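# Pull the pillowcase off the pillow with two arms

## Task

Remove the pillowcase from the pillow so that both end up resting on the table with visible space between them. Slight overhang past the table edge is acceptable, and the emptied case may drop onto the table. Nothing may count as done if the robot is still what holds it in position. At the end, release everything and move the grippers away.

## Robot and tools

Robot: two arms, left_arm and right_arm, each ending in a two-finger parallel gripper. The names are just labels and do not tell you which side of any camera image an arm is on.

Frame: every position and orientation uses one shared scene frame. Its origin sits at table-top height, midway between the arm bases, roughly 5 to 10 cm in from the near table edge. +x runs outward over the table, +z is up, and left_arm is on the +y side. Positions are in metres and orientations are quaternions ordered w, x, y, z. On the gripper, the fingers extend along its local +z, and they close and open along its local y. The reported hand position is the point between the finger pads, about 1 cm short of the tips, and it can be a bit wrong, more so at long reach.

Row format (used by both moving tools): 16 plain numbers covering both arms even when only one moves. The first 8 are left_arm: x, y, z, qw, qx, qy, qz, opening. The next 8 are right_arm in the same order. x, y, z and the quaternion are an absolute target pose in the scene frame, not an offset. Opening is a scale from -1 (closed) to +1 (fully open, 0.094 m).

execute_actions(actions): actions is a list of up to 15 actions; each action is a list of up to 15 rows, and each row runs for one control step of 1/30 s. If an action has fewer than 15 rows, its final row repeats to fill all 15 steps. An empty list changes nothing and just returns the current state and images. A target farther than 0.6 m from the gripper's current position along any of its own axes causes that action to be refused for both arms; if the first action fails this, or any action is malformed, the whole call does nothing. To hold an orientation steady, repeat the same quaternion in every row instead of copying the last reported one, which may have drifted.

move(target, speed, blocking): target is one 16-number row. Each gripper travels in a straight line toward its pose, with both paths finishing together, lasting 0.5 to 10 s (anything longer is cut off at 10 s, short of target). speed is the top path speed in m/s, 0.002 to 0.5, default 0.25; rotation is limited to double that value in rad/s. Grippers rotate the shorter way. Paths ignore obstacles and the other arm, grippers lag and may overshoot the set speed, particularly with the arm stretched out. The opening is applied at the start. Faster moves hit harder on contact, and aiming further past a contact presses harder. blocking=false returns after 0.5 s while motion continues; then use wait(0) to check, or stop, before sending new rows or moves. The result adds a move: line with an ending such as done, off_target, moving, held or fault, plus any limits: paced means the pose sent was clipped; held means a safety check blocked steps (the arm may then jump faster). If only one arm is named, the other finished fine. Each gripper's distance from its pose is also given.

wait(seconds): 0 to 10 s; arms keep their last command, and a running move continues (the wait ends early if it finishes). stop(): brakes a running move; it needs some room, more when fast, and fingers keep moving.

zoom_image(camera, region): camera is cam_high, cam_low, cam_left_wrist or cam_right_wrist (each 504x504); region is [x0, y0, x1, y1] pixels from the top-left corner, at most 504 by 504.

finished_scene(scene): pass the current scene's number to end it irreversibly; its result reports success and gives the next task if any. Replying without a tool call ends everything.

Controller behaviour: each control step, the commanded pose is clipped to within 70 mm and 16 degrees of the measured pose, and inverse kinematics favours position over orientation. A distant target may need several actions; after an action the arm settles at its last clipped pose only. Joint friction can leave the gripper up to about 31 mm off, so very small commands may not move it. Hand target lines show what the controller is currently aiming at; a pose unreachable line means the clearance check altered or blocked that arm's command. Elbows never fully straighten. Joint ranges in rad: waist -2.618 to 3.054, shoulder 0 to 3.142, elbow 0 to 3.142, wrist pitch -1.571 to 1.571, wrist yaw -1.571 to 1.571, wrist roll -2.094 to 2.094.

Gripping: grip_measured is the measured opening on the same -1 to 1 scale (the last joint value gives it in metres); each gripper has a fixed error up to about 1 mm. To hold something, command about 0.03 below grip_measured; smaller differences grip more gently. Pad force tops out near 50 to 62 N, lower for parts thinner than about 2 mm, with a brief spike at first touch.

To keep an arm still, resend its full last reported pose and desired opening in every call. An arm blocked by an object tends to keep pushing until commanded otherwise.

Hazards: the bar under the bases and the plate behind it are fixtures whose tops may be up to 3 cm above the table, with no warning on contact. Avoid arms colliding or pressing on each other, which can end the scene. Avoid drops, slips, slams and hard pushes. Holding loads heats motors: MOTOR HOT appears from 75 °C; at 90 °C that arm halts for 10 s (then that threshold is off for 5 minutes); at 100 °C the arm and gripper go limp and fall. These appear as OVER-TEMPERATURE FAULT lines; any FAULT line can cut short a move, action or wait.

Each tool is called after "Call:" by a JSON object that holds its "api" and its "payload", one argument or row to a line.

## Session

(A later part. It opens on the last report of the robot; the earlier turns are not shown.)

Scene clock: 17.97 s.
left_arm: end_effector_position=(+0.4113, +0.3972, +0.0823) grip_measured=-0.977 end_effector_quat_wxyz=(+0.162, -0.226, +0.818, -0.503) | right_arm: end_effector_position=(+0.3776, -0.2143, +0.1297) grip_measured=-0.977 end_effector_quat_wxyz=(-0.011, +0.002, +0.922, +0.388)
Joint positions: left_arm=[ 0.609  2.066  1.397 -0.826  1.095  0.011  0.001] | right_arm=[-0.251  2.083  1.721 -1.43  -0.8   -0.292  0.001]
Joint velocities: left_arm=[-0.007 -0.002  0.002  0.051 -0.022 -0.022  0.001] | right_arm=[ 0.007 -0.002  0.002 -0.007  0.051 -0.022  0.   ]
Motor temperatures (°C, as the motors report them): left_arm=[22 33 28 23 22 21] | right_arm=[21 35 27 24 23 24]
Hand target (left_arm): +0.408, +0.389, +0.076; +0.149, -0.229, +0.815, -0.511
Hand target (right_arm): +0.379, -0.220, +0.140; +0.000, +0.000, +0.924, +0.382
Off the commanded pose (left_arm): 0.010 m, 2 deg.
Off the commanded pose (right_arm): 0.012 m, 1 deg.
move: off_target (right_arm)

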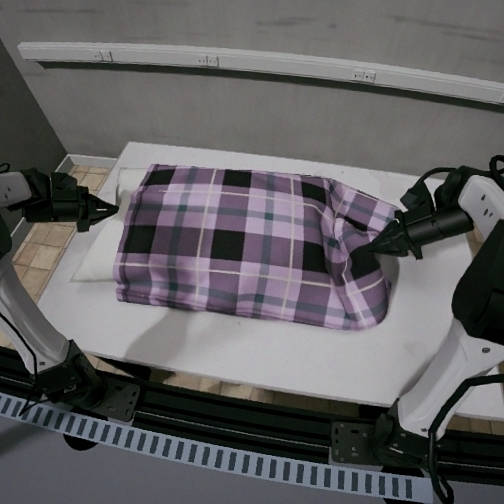

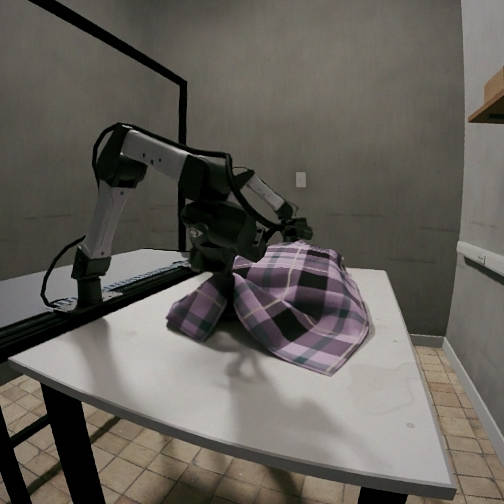

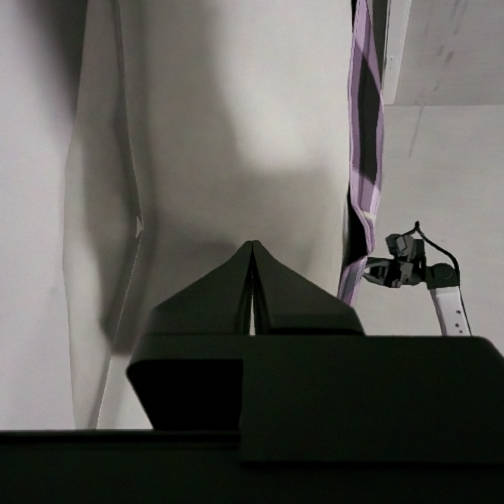

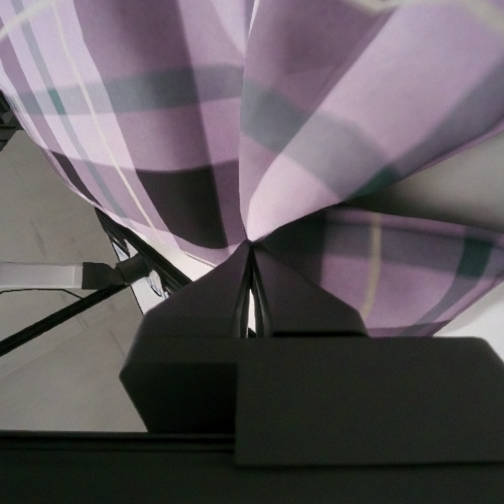

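Call:
{"api": "move", "payload": {
  "target": [0.41,0.39,0.13,0.149,-0.229,0.815,-0.511,-1,0.365,-0.25,0.40,0.25,0.2,0.88,0.35,-1],
  "speed": 0.13
}}

Scene clock: 21.30 s.
left_arm: end_effector_position=(+0.4075, +0.3934, +0.1151) grip_measured=-0.977 end_effector_quat_wxyz=(+0.139, -0.240, +0.814, -0.510) | right_arm: end_effector_position=(+0.3616, -0.2448, +0.3901) grip_measured=-0.978 end_effector_quat_wxyz=(+0.237, +0.194, +0.887, +0.345)
Joint positions: left_arm=[ 0.605  2.025  1.475 -0.992  1.095  0.002  0.001] | right_arm=[-0.351  1.7    2.248 -1.574 -0.747  0.355  0.001]
Joint velocities: left_arm=[-0.002  0.002 -0.007  0.022  0.066 -0.037  0.001] | right_arm=[ 0.012  0.007 -0.022  0.007 -0.007  0.037 -0.001]
Motor temperatures (°C, as the motors report them): left_arm=[22 34 28 23 22 21] | right_arm=[21 36 28 24 23 24]
Hand target (left_arm): +0.411, +0.391, +0.130; +0.149, -0.229, +0.815, -0.511
Hand target (right_arm): +0.361, -0.249, +0.399; +0.250, +0.198, +0.882, +0.347
Off the commanded pose (left_arm): 0.016 m, 2 deg.
Off the commanded pose (right_arm): 0.012 m, 2 deg.
joint sent to its limit (right arm) — the command would take joint 4 (wrist pitch) past its lower limit, so that joint was sent only as far as its limit.
move: off_target (left_arm, right_arm)

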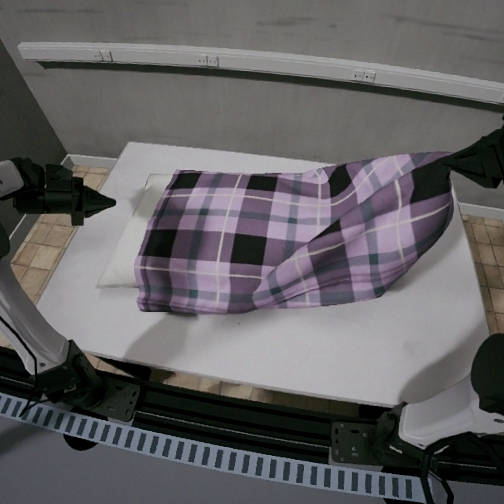

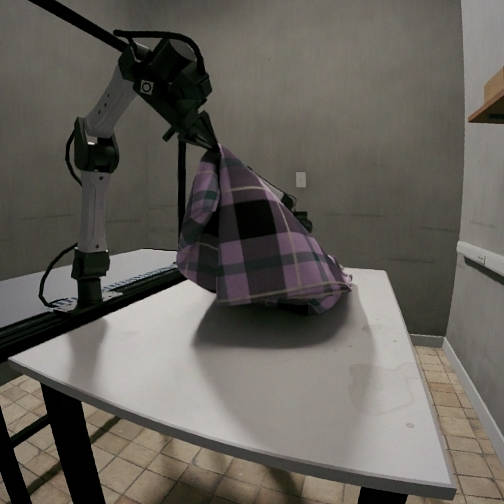

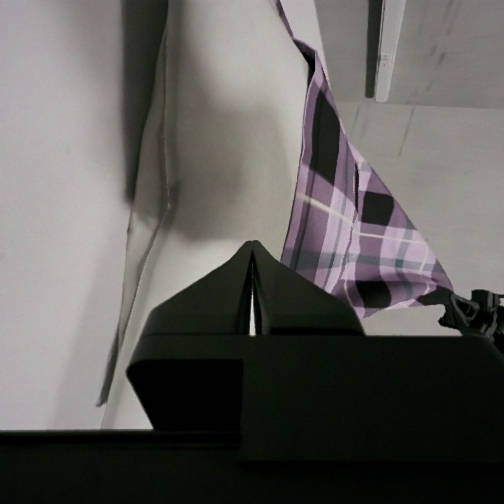

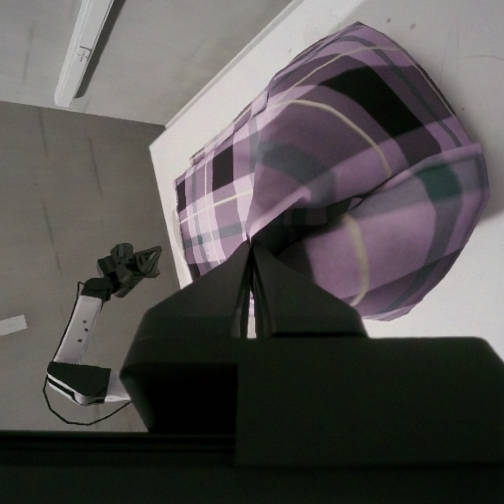

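Call:
{"api": "move", "payload": {
  "target": [0.41,0.45,0.13,0.149,-0.229,0.815,-0.511,-1,0.36,-0.15,0.52,0.3,0.25,0.85,0.35,-1],
  "speed": 0.13
}}

Scene clock: 23.27 s.
left_arm: end_effector_position=(+0.4098, +0.4482, +0.1285) grip_measured=-0.977 end_effector_quat_wxyz=(+0.149, -0.231, +0.815, -0.510) | right_arm: end_effector_position=(+0.3589, -0.1549, +0.4942) grip_measured=-0.978 end_effector_quat_wxyz=(+0.325, +0.262, +0.825, +0.381)
Joint positions: left_arm=[ 0.716  2.193  1.79  -1.343  1.095  0.257  0.001] | right_arm=[ 0.033  1.819  2.843 -1.572 -0.418  0.947  0.001]
Joint velocities: left_arm=[-0.012  0.007  0.007 -0.037 -0.022  0.022 -0.   ] | right_arm=[-0.007  0.007  0.002  0.007  0.007  0.051 -0.   ]
Motor temperatures (°C, as the motors report them): left_arm=[22 35 28 23 22 21] | right_arm=[21 36 28 25 23 24]
Hand target (left_arm): +0.411, +0.450, +0.130; +0.150, -0.229, +0.814, -0.512
Hand target (right_arm): +0.356, -0.152, +0.518; +0.360, +0.244, +0.807, +0.399
Off the commanded pose (left_arm): 0.002 m, 0 deg.
Off the commanded pose (right_arm): 0.026 m, 6 deg.
elbow stopped short (right arm): the move would have taken joint 3 (elbow) straighter than the controller allows; a more bent joint 3 avoids this.
move: off_target (right_arm)

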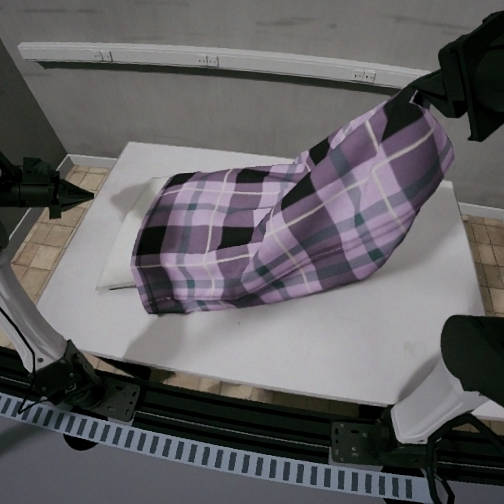

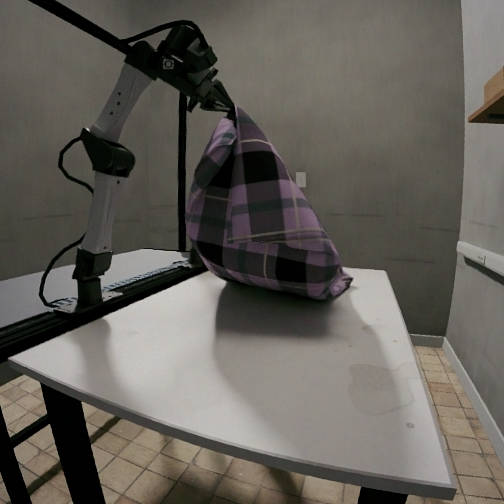

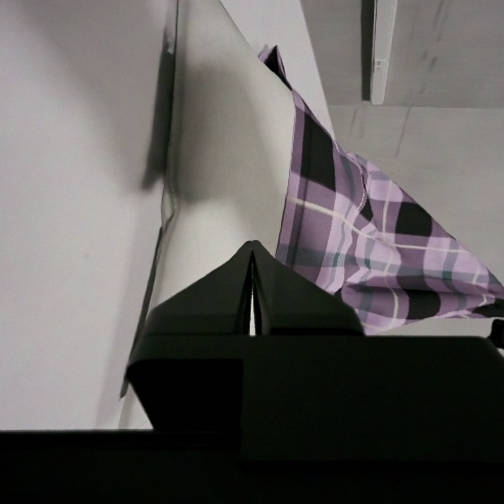

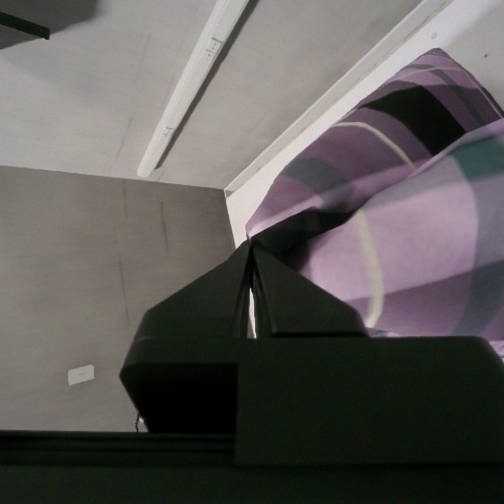

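Call:
{"api": "move", "payload": {
  "target": [0.41,0.35,0.10,0.149,-0.229,0.815,-0.511,-1,0.36,-0.155,0.494,0.325,0.262,0.825,0.381,-1],
  "speed": 0.15
}}

Call:
{"api": "move", "payload": {
  "target": [0.41,0.325,0.04,0.149,-0.229,0.815,-0.511,-1,0.36,-0.18,0.494,0.325,0.262,0.825,0.381,-1],
  "speed": 0.08
}}

Scene clock: 25.00 s.
left_arm: end_effector_position=(+0.4109, +0.3522, +0.0976) grip_measured=-0.977 end_effector_quat_wxyz=(+0.145, -0.229, +0.815, -0.512) | right_arm: end_effector_position=(+0.3590, -0.1552, +0.4940) grip_measured=-0.978 end_effector_quat_wxyz=(+0.325, +0.263, +0.825, +0.380)
Joint positions: left_arm=[ 0.506  1.95   1.272 -0.677  1.091 -0.187  0.001] | right_arm=[ 0.033  1.819  2.843 -1.573 -0.416  0.949  0.001]
Joint velocities: left_arm=[ 0.002 -0.007 -0.017  0.11   0.051 -0.051 -0.   ] | right_arm=[ 0.002 -0.002 -0.007 -0.007 -0.022 -0.022 -0.   ]
Motor temperatures (°C, as the motors report them): left_arm=[22 35 28 23 22 21] | right_arm=[21 36 28 25 23 24]
Hand target (left_arm): +0.408, +0.349, +0.100; +0.147, -0.228, +0.816, -0.510
Hand target (right_arm): +0.360, -0.155, +0.494; +0.325, +0.262, +0.825, +0.381
Off the commanded pose (left_arm): 0.003 m, 1 deg.
Off the commanded pose (right_arm): 0.001 m, 0 deg.
move: done

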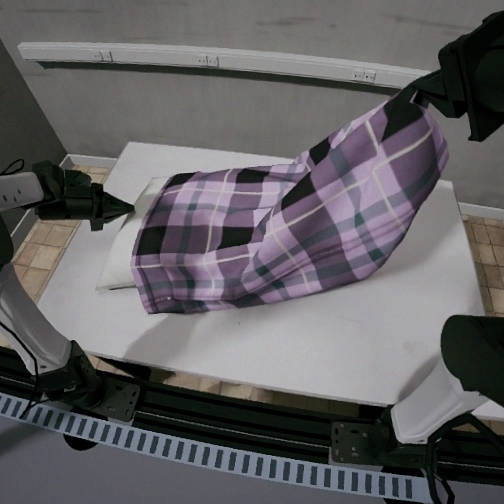

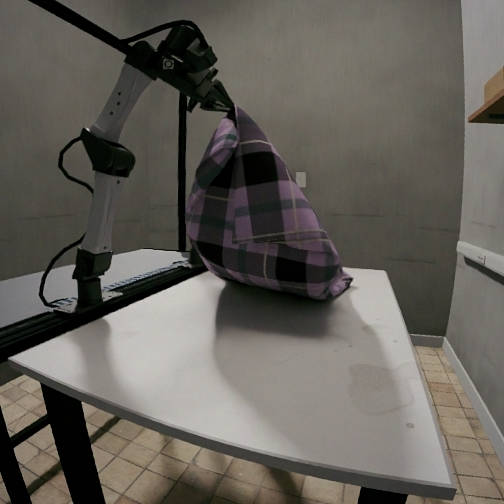

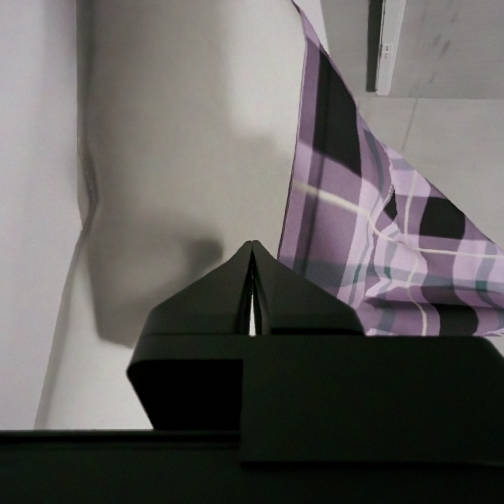

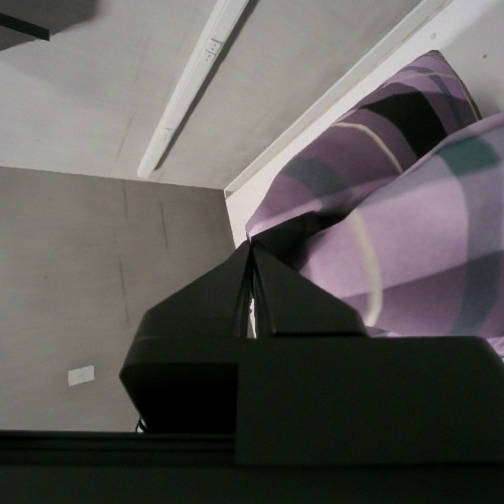

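Scene clock: 26.27 s.
left_arm: end_effector_position=(+0.4154, +0.3306, +0.0630) grip_measured=-0.977 end_effector_quat_wxyz=(+0.172, -0.213, +0.808, -0.522) | right_arm: end_effector_position=(+0.3651, -0.1776, +0.4905) grip_measured=-0.978 end_effector_quat_wxyz=(+0.326, +0.265, +0.825, +0.378)
Joint positions: left_arm=[ 0.456  1.974  1.097 -0.306  1.109 -0.313  0.001] | right_arm=[-0.063  1.819  2.818 -1.573 -0.491  0.892  0.001]
Joint velocities: left_arm=[-0.007 -0.002 -0.002 -0.051 -0.007 -0.022 -0.   ] | right_arm=[-0.002 -0.022  0.007 -0.051 -0.066 -0.051 -0.002]
Motor temperatures (°C, as the motors report them): left_arm=[22 35 28 23 22 21] | right_arm=[21 35 28 25 23 24]
Hand target (left_arm): +0.407, +0.324, +0.041; +0.148, -0.228, +0.816, -0.510
Hand target (right_arm): +0.360, -0.179, +0.494; +0.327, +0.262, +0.824, +0.382
Off the commanded pose (left_arm): 0.024 m, 4 deg.
Off the commanded pose (right_arm): 0.007 m, 0 deg.
joint sent to its limit (right arm) — the command would take joint 4 (wrist pitch) past its lower limit, so that joint was sent only as far as its limit.
move: off_target (left_arm)

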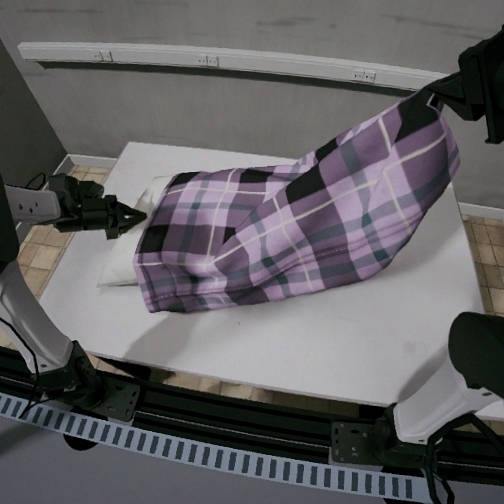

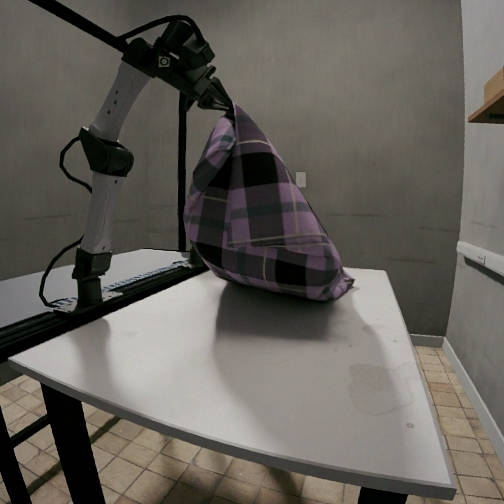

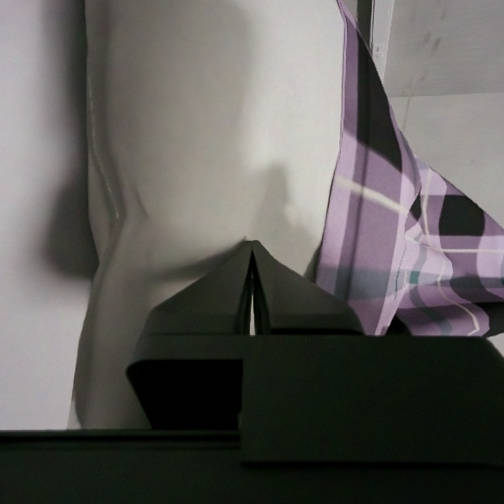

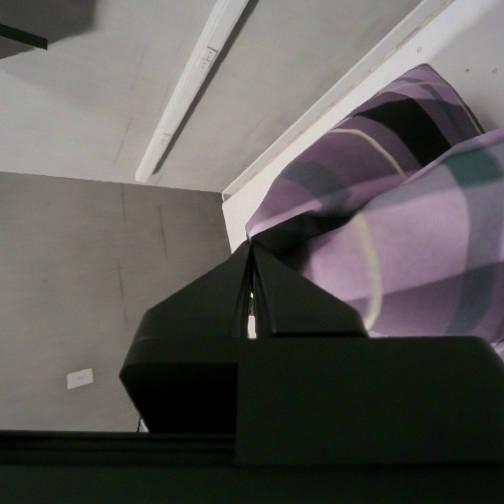

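Pinned; pull the case.

Call:
{"api": "move", "payload": {
  "target": [0.41,0.325,0.04,0.149,-0.229,0.815,-0.511,-1,0.36,-0.30,0.48,0.33,0.265,0.83,0.362,-1],
  "speed": 0.08
}}

Scene clock: 28.50 s.
left_arm: end_effector_position=(+0.4160, +0.3323, +0.0507) grip_measured=-0.977 end_effector_quat_wxyz=(+0.165, -0.223, +0.814, -0.510) | right_arm: end_effector_position=(+0.3701, -0.3002, +0.4716) grip_measured=-0.978 end_effector_quat_wxyz=(+0.353, +0.276, +0.817, +0.363)
Joint positions: left_arm=[ 0.453  1.997  1.097 -0.295  1.078 -0.321  0.001] | right_arm=[-0.521  1.804  2.642 -1.574 -0.806  0.568  0.001]
Joint velocities: left_arm=[ 0.007  0.002  0.007 -0.037 -0.007 -0.037 -0.001] | right_arm=[-0.012  0.007  0.002  0.022  0.007 -0.007 -0.   ]
Motor temperatures (°C, as the motors report them): left_arm=[22 36 28 23 22 21] | right_arm=[21 36 28 26 23 24]
Hand target (left_arm): +0.409, +0.325, +0.040; +0.149, -0.229, +0.815, -0.511
Hand target (right_arm): +0.361, -0.298, +0.480; +0.362, +0.269, +0.813, +0.369
Off the commanded pose (left_arm): 0.014 m, 2 deg.
Off the commanded pose (right_arm): 0.013 m, 3 deg.
joint sent to its limit (right arm) — the command would take joint 4 (wrist pitch) past its lower limit, so that joint was sent only as far as its limit.
move: off_target (left_arm, right_arm)

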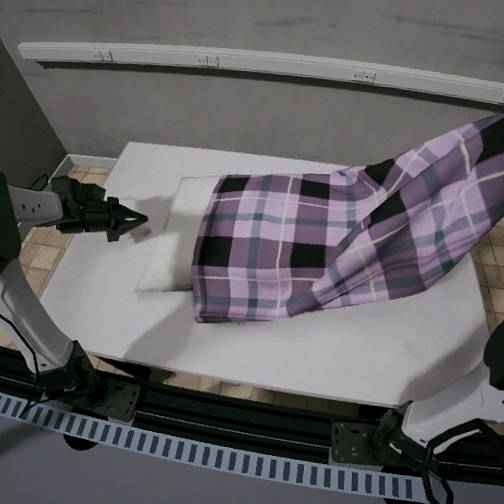

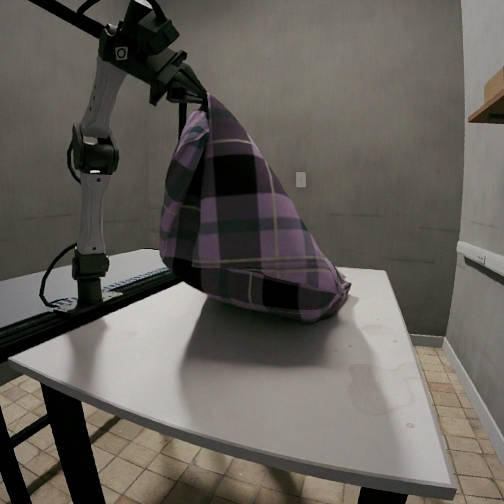

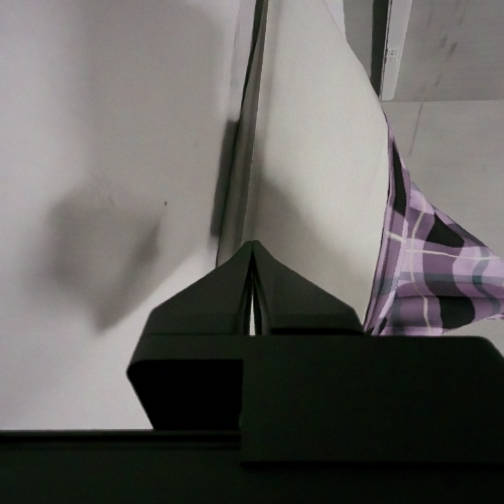

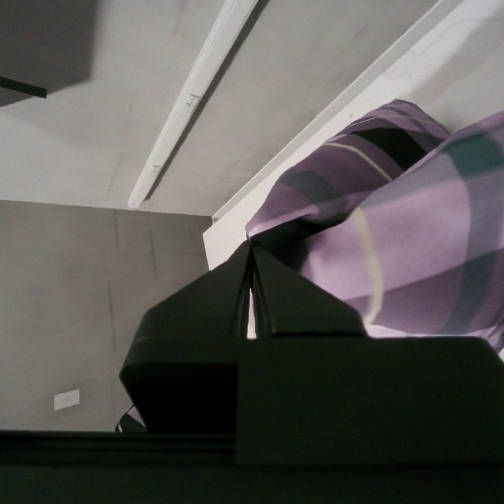

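Call:
{"api": "move", "payload": {
  "target": [0.22,0.36,0.10,0.149,-0.229,0.815,-0.511,0.2,0.375,-0.35,0.13,0.03,0.02,0.95,0.31,-1],
  "speed": 0.15
}}

Scene clock: 32.87 s.
left_arm: end_effector_position=(+0.2290, +0.3654, +0.1023) grip_measured=+0.197 end_effector_quat_wxyz=(+0.157, -0.229, +0.813, -0.512) | right_arm: end_effector_position=(+0.3790, -0.3524, +0.1310) grip_measured=-0.978 end_effector_quat_wxyz=(+0.040, +0.031, +0.948, +0.315)
Joint positions: left_arm=[ 0.94   1.674  0.869 -1.308  1.029  0.69   0.056] | right_arm=[-0.548  2.187  1.94  -1.575 -0.635 -0.517  0.001]
Joint velocities: left_arm=[-0.012 -0.007 -0.007 -0.022 -0.051  0.081  0.   ] | right_arm=[-0.002  0.007 -0.002  0.007 -0.037 -0.007 -0.   ]
Motor temperatures (°C, as the motors report them): left_arm=[22 36 28 23 22 21] | right_arm=[21 36 28 26 23 24]
Hand target (left_arm): +0.223, +0.361, +0.104; +0.153, -0.230, +0.812, -0.513
Hand target (right_arm): +0.379, -0.352, +0.131; +0.039, +0.024, +0.949, +0.311
Off the commanded pose (left_arm): 0.011 m, 1 deg.
Off the commanded pose (right_arm): 0.005 m, 2 deg.
joint sent to its limit (right arm) — the command would take joint 4 (wrist pitch) past its lower limit, so that joint was sent only as far as its limit.
move: off_target (left_arm)

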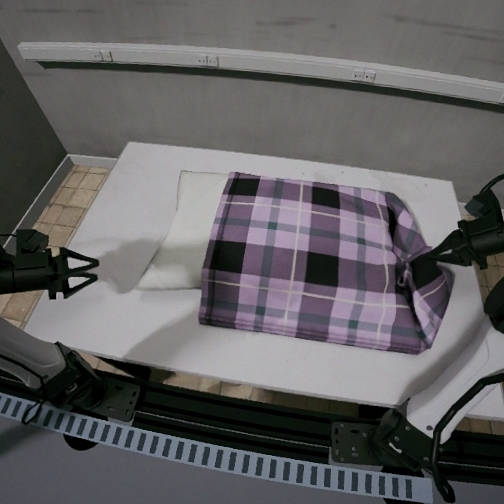

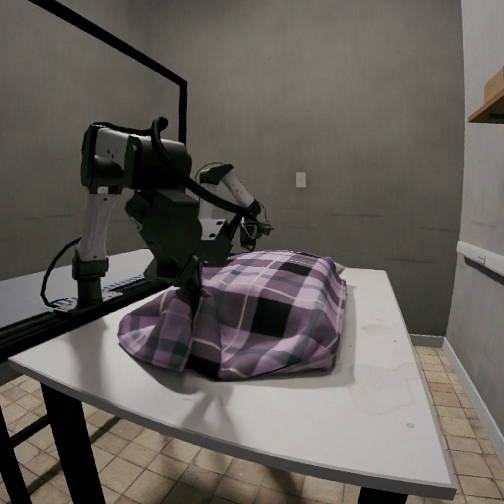

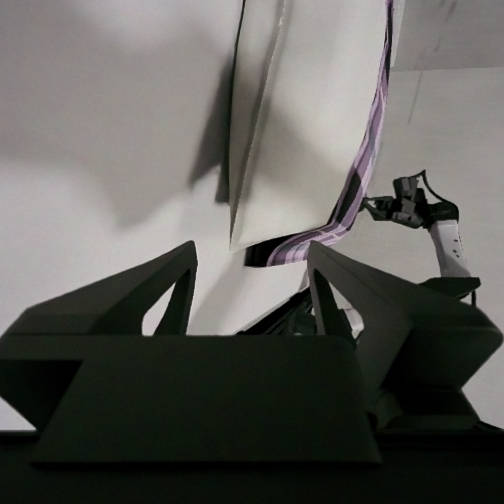

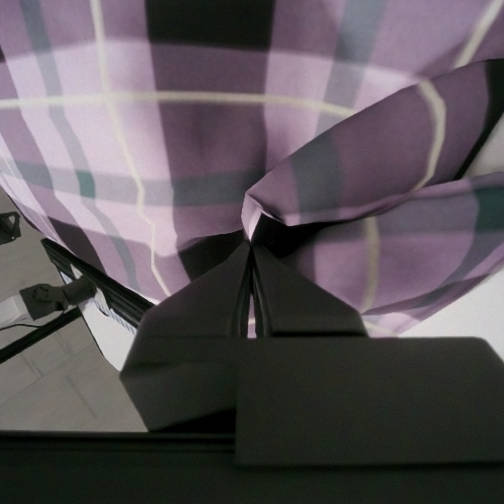

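Call:
{"api": "move", "payload": {
  "target": [0.26,0.31,0.058,0.149,-0.229,0.815,-0.511,0.2,0.379,-0.352,0.131,0.04,0.031,0.948,0.315,-1],
  "speed": 0.1
}}

Scene clock: 34.70 s.
left_arm: end_effector_position=(+0.2614, +0.3147, +0.0563) grip_measured=+0.197 end_effector_quat_wxyz=(+0.147, -0.231, +0.817, -0.507) | right_arm: end_effector_position=(+0.3789, -0.3525, +0.1310) grip_measured=-0.978 end_effector_quat_wxyz=(+0.040, +0.030, +0.948, +0.315)
Joint positions: left_arm=[ 0.662  1.624  0.646 -0.666  1.093  0.142  0.056] | right_arm=[-0.548  2.187  1.94  -1.575 -0.634 -0.518  0.001]
Joint velocities: left_arm=[-0.007  0.002 -0.002 -0.022 -0.007 -0.007  0.001] | right_arm=[-0.007 -0.012  0.017  0.022 -0.007 -0.007 -0.   ]
Motor temperatures (°C, as the motors report them): left_arm=[22 36 28 23 22 21] | right_arm=[21 37 28 26 23 24]
Hand target (left_arm): +0.258, +0.309, +0.058; +0.146, -0.228, +0.816, -0.510
Hand target (right_arm): +0.379, -0.352, +0.131; +0.040, +0.031, +0.948, +0.315
Off the commanded pose (left_arm): 0.005 m, 1 deg.
Off the commanded pose (right_arm): 0.000 m, 0 deg.
move: done

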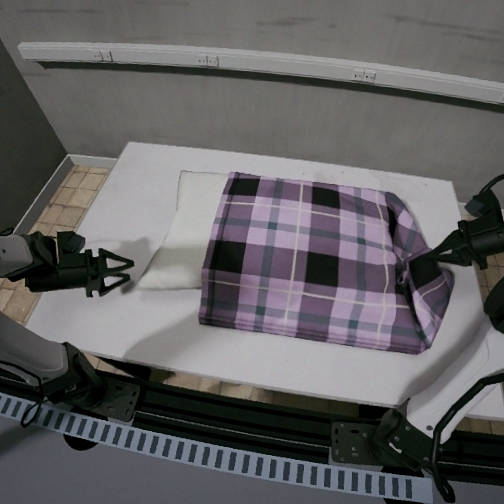

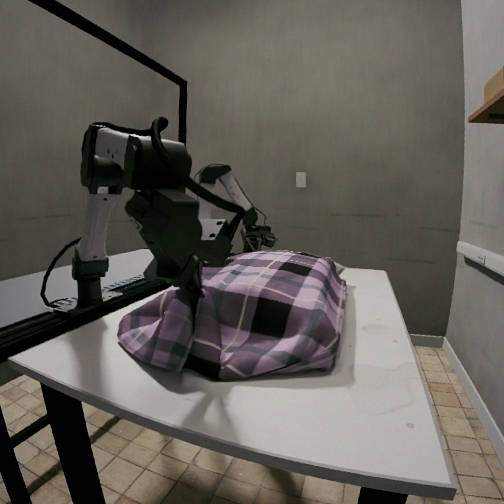

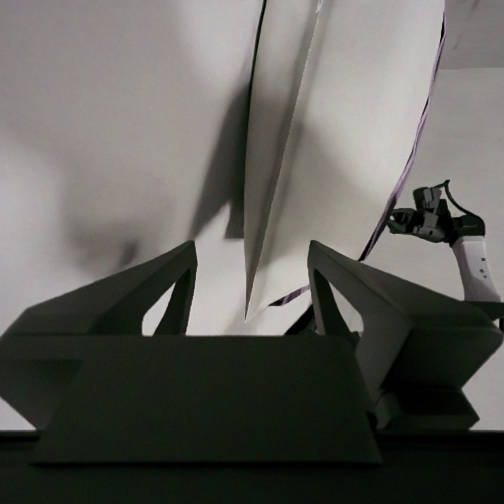

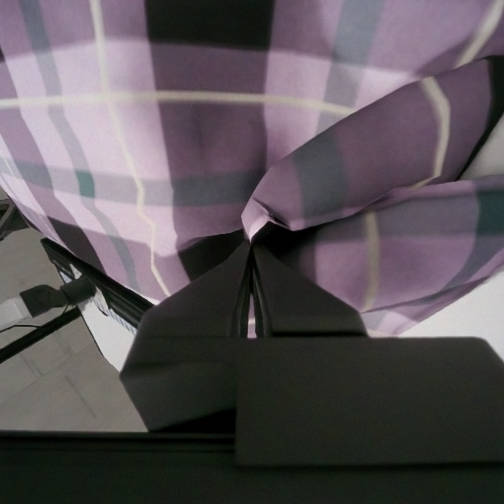

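Call:
{"api": "move", "payload": {
  "target": [0.205,0.30,0.05,0.149,-0.229,0.815,-0.511,0.2,0.379,-0.352,0.131,0.04,0.031,0.948,0.315,-1],
  "speed": 0.1
}}

Scene clock: 36.13 s.
left_arm: end_effector_position=(+0.2104, +0.3022, +0.0513) grip_measured=+0.197 end_effector_quat_wxyz=(+0.154, -0.228, +0.814, -0.512) | right_arm: end_effector_position=(+0.3789, -0.3525, +0.1310) grip_measured=-0.978 end_effector_quat_wxyz=(+0.040, +0.030, +0.948, +0.315)
Joint positions: left_arm=[ 0.786  1.552  0.502 -0.823  1.086  0.41   0.056] | right_arm=[-0.548  2.187  1.94  -1.575 -0.634 -0.518  0.001]
Joint velocities: left_arm=[ 0.002  0.002 -0.017 -0.022 -0.066  0.051 -0.   ] | right_arm=[ 0.007  0.012  0.002 -0.066 -0.037  0.037 -0.   ]
Motor temperatures (°C, as the motors report them): left_arm=[22 36 28 23 22 21] | right_arm=[21 37 28 25 23 24]
Hand target (left_arm): +0.205, +0.300, +0.051; +0.150, -0.229, +0.814, -0.512
Hand target (right_arm): +0.379, -0.352, +0.131; +0.040, +0.031, +0.948, +0.315
Off the commanded pose (left_arm): 0.006 m, 1 deg.
Off the commanded pose (right_arm): 0.000 m, 0 deg.
move: done

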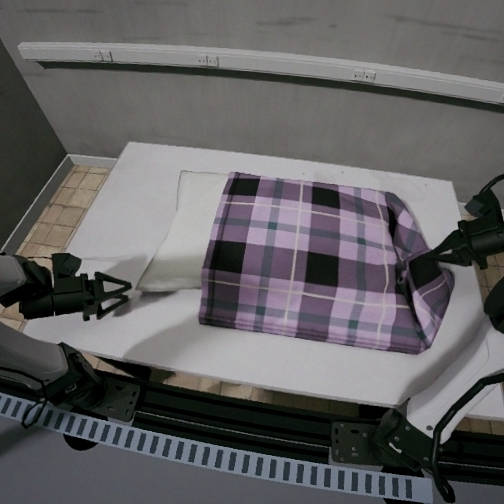

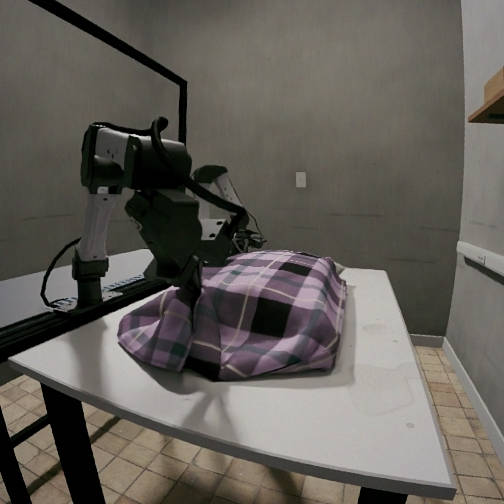

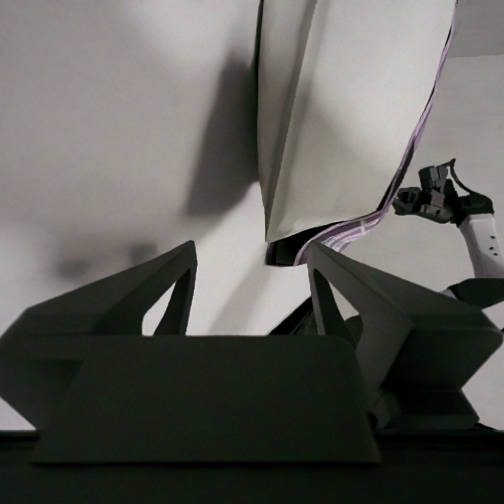

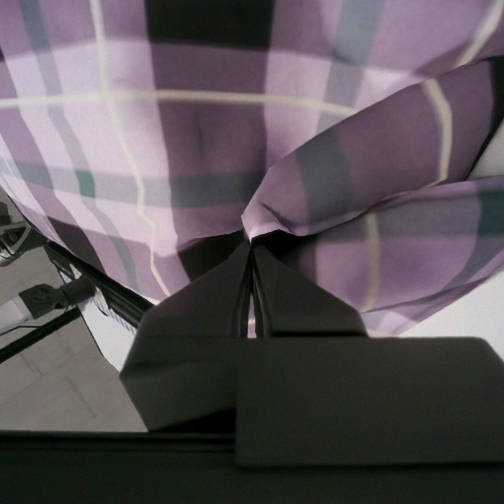

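Call:
{"api": "move", "payload": {
  "target": [0.232,0.262,0.05,0.149,-0.229,0.815,-0.511,0.2,0.379,-0.352,0.131,0.04,0.031,0.948,0.315,-1],
  "speed": 0.07
}}

Scene clock: 37.80 s.
left_arm: end_effector_position=(+0.2352, +0.2663, +0.0504) grip_measured=+0.197 end_effector_quat_wxyz=(+0.147, -0.230, +0.815, -0.511) | right_arm: end_effector_position=(+0.3789, -0.3525, +0.1310) grip_measured=-0.978 end_effector_quat_wxyz=(+0.040, +0.030, +0.948, +0.315)
Joint positions: left_arm=[ 0.522  1.397  0.376 -0.354  1.093 -0.161  0.056] | right_arm=[-0.548  2.187  1.94  -1.575 -0.634 -0.518  0.001]
Joint velocities: left_arm=[ 0.002 -0.012 -0.017  0.022 -0.007  0.007 -0.   ] | right_arm=[ 0.002  0.007 -0.002  0.037 -0.007  0.007 -0.001]
Motor temperatures (°C, as the motors report them): left_arm=[22 35 28 23 22 21] | right_arm=[21 38 29 25 23 24]
Hand target (left_arm): +0.231, +0.263, +0.049; +0.146, -0.228, +0.817, -0.510
Hand target (right_arm): +0.379, -0.352, +0.131; +0.040, +0.031, +0.948, +0.315
Off the commanded pose (left_arm): 0.005 m, 0 deg.
Off the commanded pose (right_arm): 0.000 m, 0 deg.
move: done

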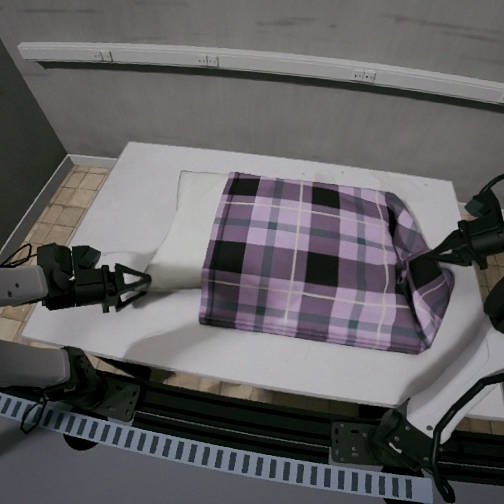

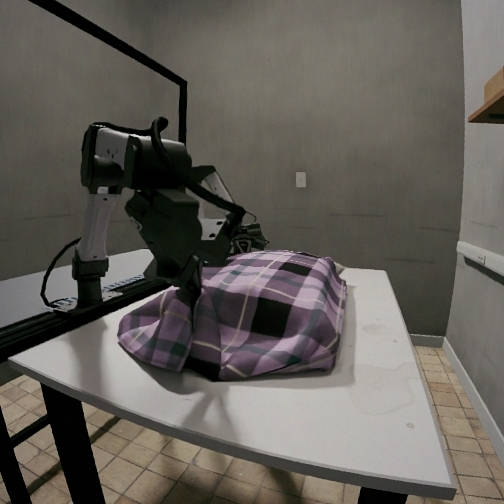

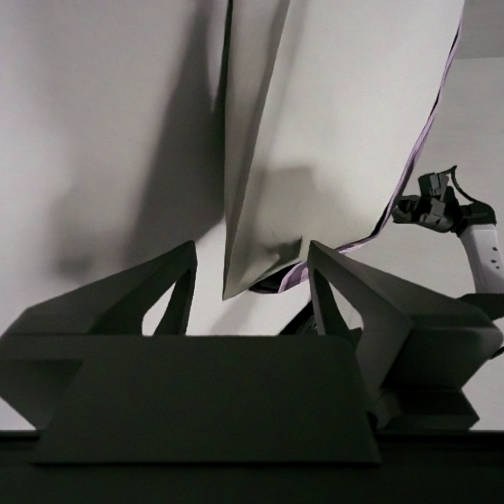

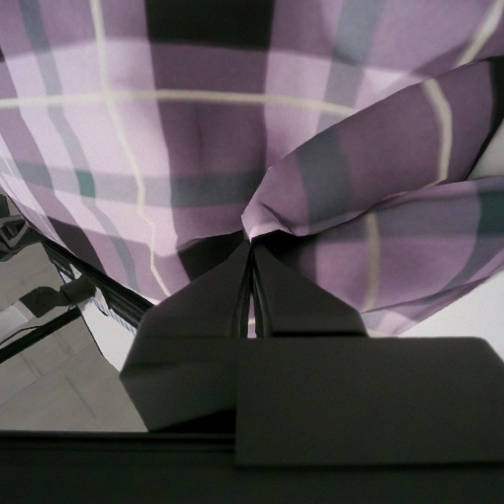

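Call:
{"api": "move", "payload": {
  "target": [0.243,0.236,0.045,0.149,-0.229,0.815,-0.511,0.2,0.379,-0.352,0.131,0.04,0.031,0.948,0.315,-1],
  "speed": 0.05
}}

Scene clock: 39.13 s.
left_arm: end_effector_position=(+0.2458, +0.2388, +0.0455) grip_measured=+0.197 end_effector_quat_wxyz=(+0.145, -0.230, +0.815, -0.512) | right_arm: end_effector_position=(+0.3789, -0.3525, +0.1310) grip_measured=-0.978 end_effector_quat_wxyz=(+0.040, +0.030, +0.948, +0.315)
Joint positions: left_arm=[ 0.349  1.366  0.28   0.002  1.036 -0.497  0.056] | right_arm=[-0.548  2.187  1.94  -1.575 -0.634 -0.518  0.001]
Joint velocities: left_arm=[-0.022  0.012 -0.017 -0.037 -0.022 -0.081  0.   ] | right_arm=[-0.007 -0.002  0.002 -0.037 -0.022 -0.066 -0.001]
Motor temperatures (°C, as the motors report them): left_arm=[22 35 28 23 22 21] | right_arm=[21 38 29 25 23 24]
Hand target (left_arm): +0.242, +0.236, +0.044; +0.148, -0.228, +0.816, -0.510
Hand target (right_arm): +0.379, -0.352, +0.131; +0.040, +0.031, +0.948, +0.315
Off the commanded pose (left_arm): 0.004 m, 0 deg.
Off the commanded pose (right_arm): 0.000 m, 0 deg.
move: done

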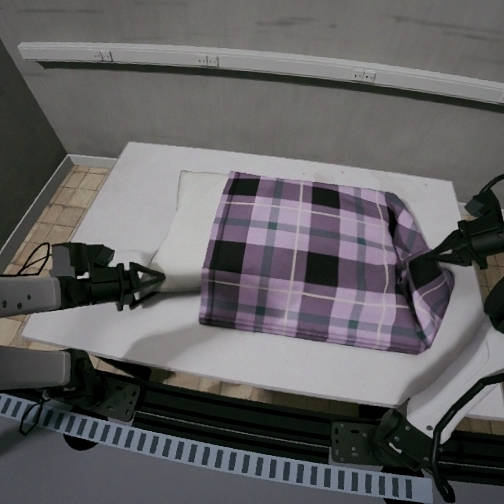

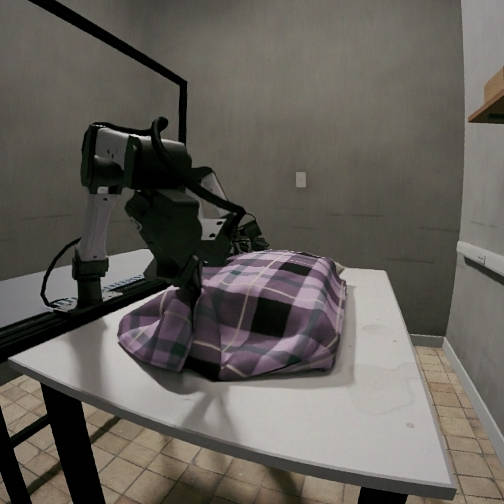

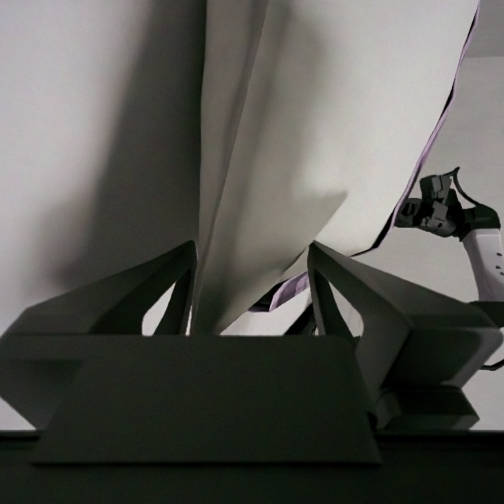

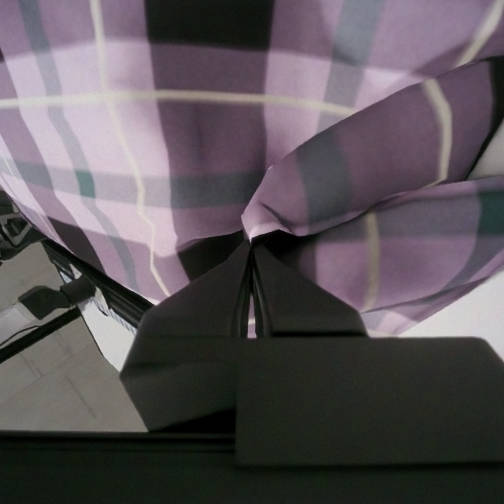

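Call:
{"api": "move", "payload": {
  "target": [0.243,0.236,0.042,0.149,-0.229,0.815,-0.511,-1,0.379,-0.352,0.131,0.04,0.031,0.948,0.315,-1],
  "speed": 0.05
}}

Call:
{"api": "move", "payload": {
  "target": [0.27,0.34,0.06,0.149,-0.229,0.815,-0.511,-1,0.379,-0.352,0.131,0.04,0.031,0.948,0.315,-1],
  "speed": 0.07
}}

Scene clock: 39.97 s.
left_arm: end_effector_position=(+0.2499, +0.2389, +0.0486) grip_measured=-0.946 end_effector_quat_wxyz=(+0.155, -0.223, +0.813, -0.515) | right_arm: end_effector_position=(+0.3789, -0.3525, +0.1310) grip_measured=-0.978 end_effector_quat_wxyz=(+0.040, +0.030, +0.948, +0.315)
Joint positions: left_arm=[ 0.345  1.366  0.28   0.036  1.041 -0.507  0.003] | right_arm=[-0.548  2.187  1.94  -1.575 -0.634 -0.518  0.001]
Joint velocities: left_arm=[-0.007 -0.017  0.002  0.007 -0.022 -0.037  0.001] | right_arm=[ 0.012 -0.002  0.002 -0.022  0.066  0.037 -0.001]
Motor temperatures (°C, as the motors report them): left_arm=[22 35 28 23 22 21] | right_arm=[21 38 29 25 23 24]
Hand target (left_arm): +0.243, +0.236, +0.042; +0.149, -0.229, +0.815, -0.511
Hand target (right_arm): +0.379, -0.352, +0.131; +0.040, +0.031, +0.948, +0.315
Off the commanded pose (left_arm): 0.010 m, 1 deg.
Off the commanded pose (right_arm): 0.000 m, 0 deg.
move: done

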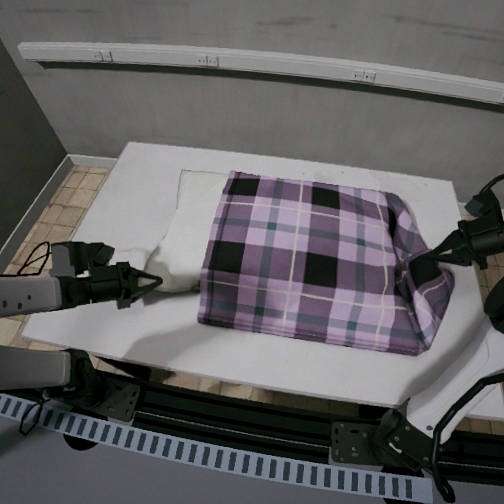

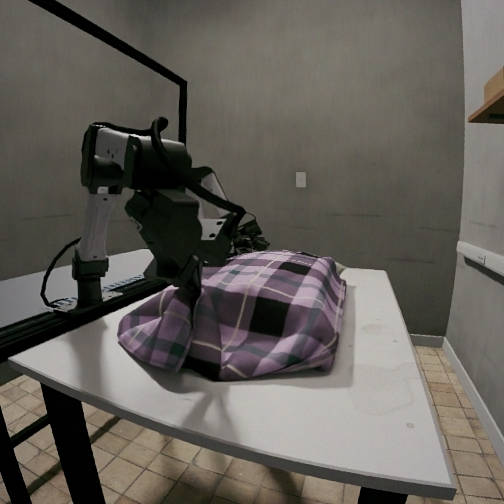

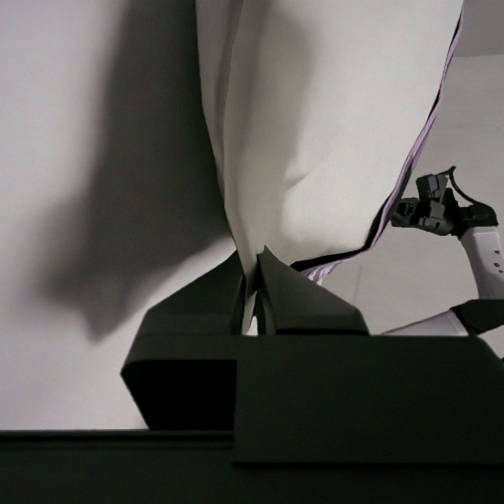

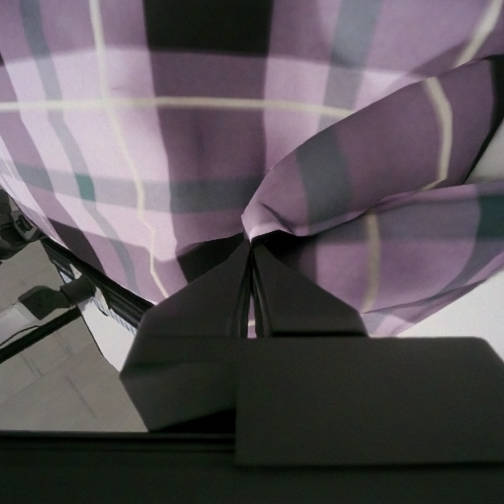

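Scene clock: 41.93 s.
left_arm: end_effector_position=(+0.2703, +0.3346, +0.0598) grip_measured=-0.946 end_effector_quat_wxyz=(+0.151, -0.230, +0.812, -0.516) | right_arm: end_effector_position=(+0.3789, -0.3525, +0.1310) grip_measured=-0.978 end_effector_quat_wxyz=(+0.040, +0.030, +0.948, +0.315)
Joint positions: left_arm=[ 0.716  1.715  0.751 -0.787  1.108  0.263  0.003] | right_arm=[-0.548  2.187  1.94  -1.575 -0.634 -0.518  0.001]
Joint velocities: left_arm=[ 0.002 -0.002 -0.012 -0.11  -0.022 -0.037 -0.001] | right_arm=[ 0.002  0.012  0.012 -0.037 -0.037  0.007 -0.   ]
Motor temperatures (°C, as the motors report them): left_arm=[22 35 28 23 22 21] | right_arm=[21 39 29 25 23 24]
Hand target (left_arm): +0.272, +0.339, +0.060; +0.152, -0.230, +0.813, -0.513
Hand target (right_arm): +0.379, -0.352, +0.131; +0.040, +0.031, +0.948, +0.315
Off the commanded pose (left_arm): 0.005 m, 1 deg.
Off the commanded pose (right_arm): 0.000 m, 0 deg.
move: done

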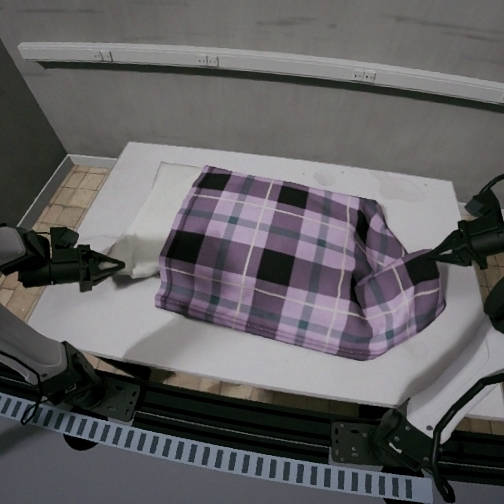

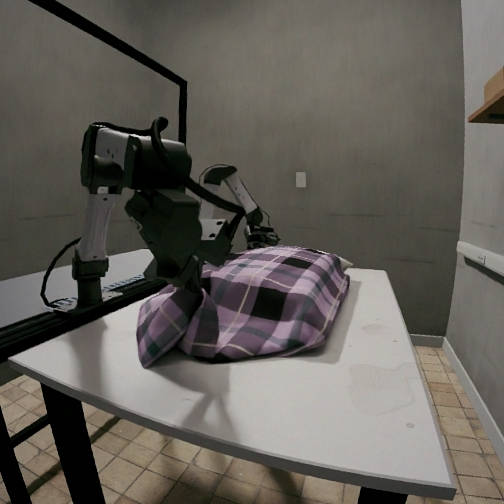

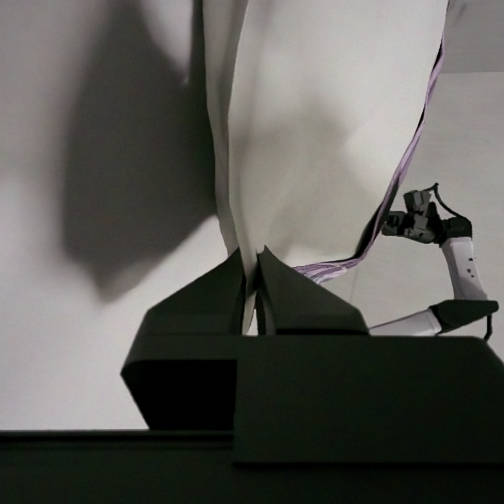

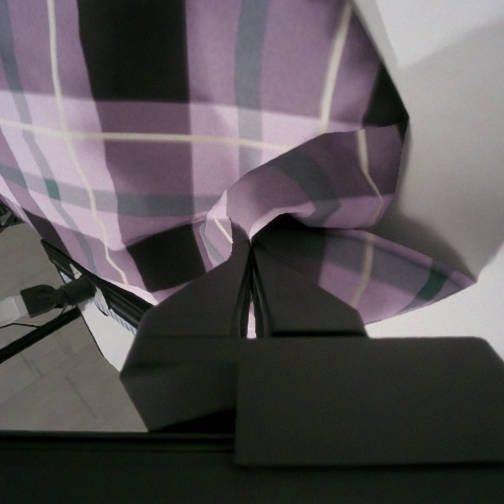

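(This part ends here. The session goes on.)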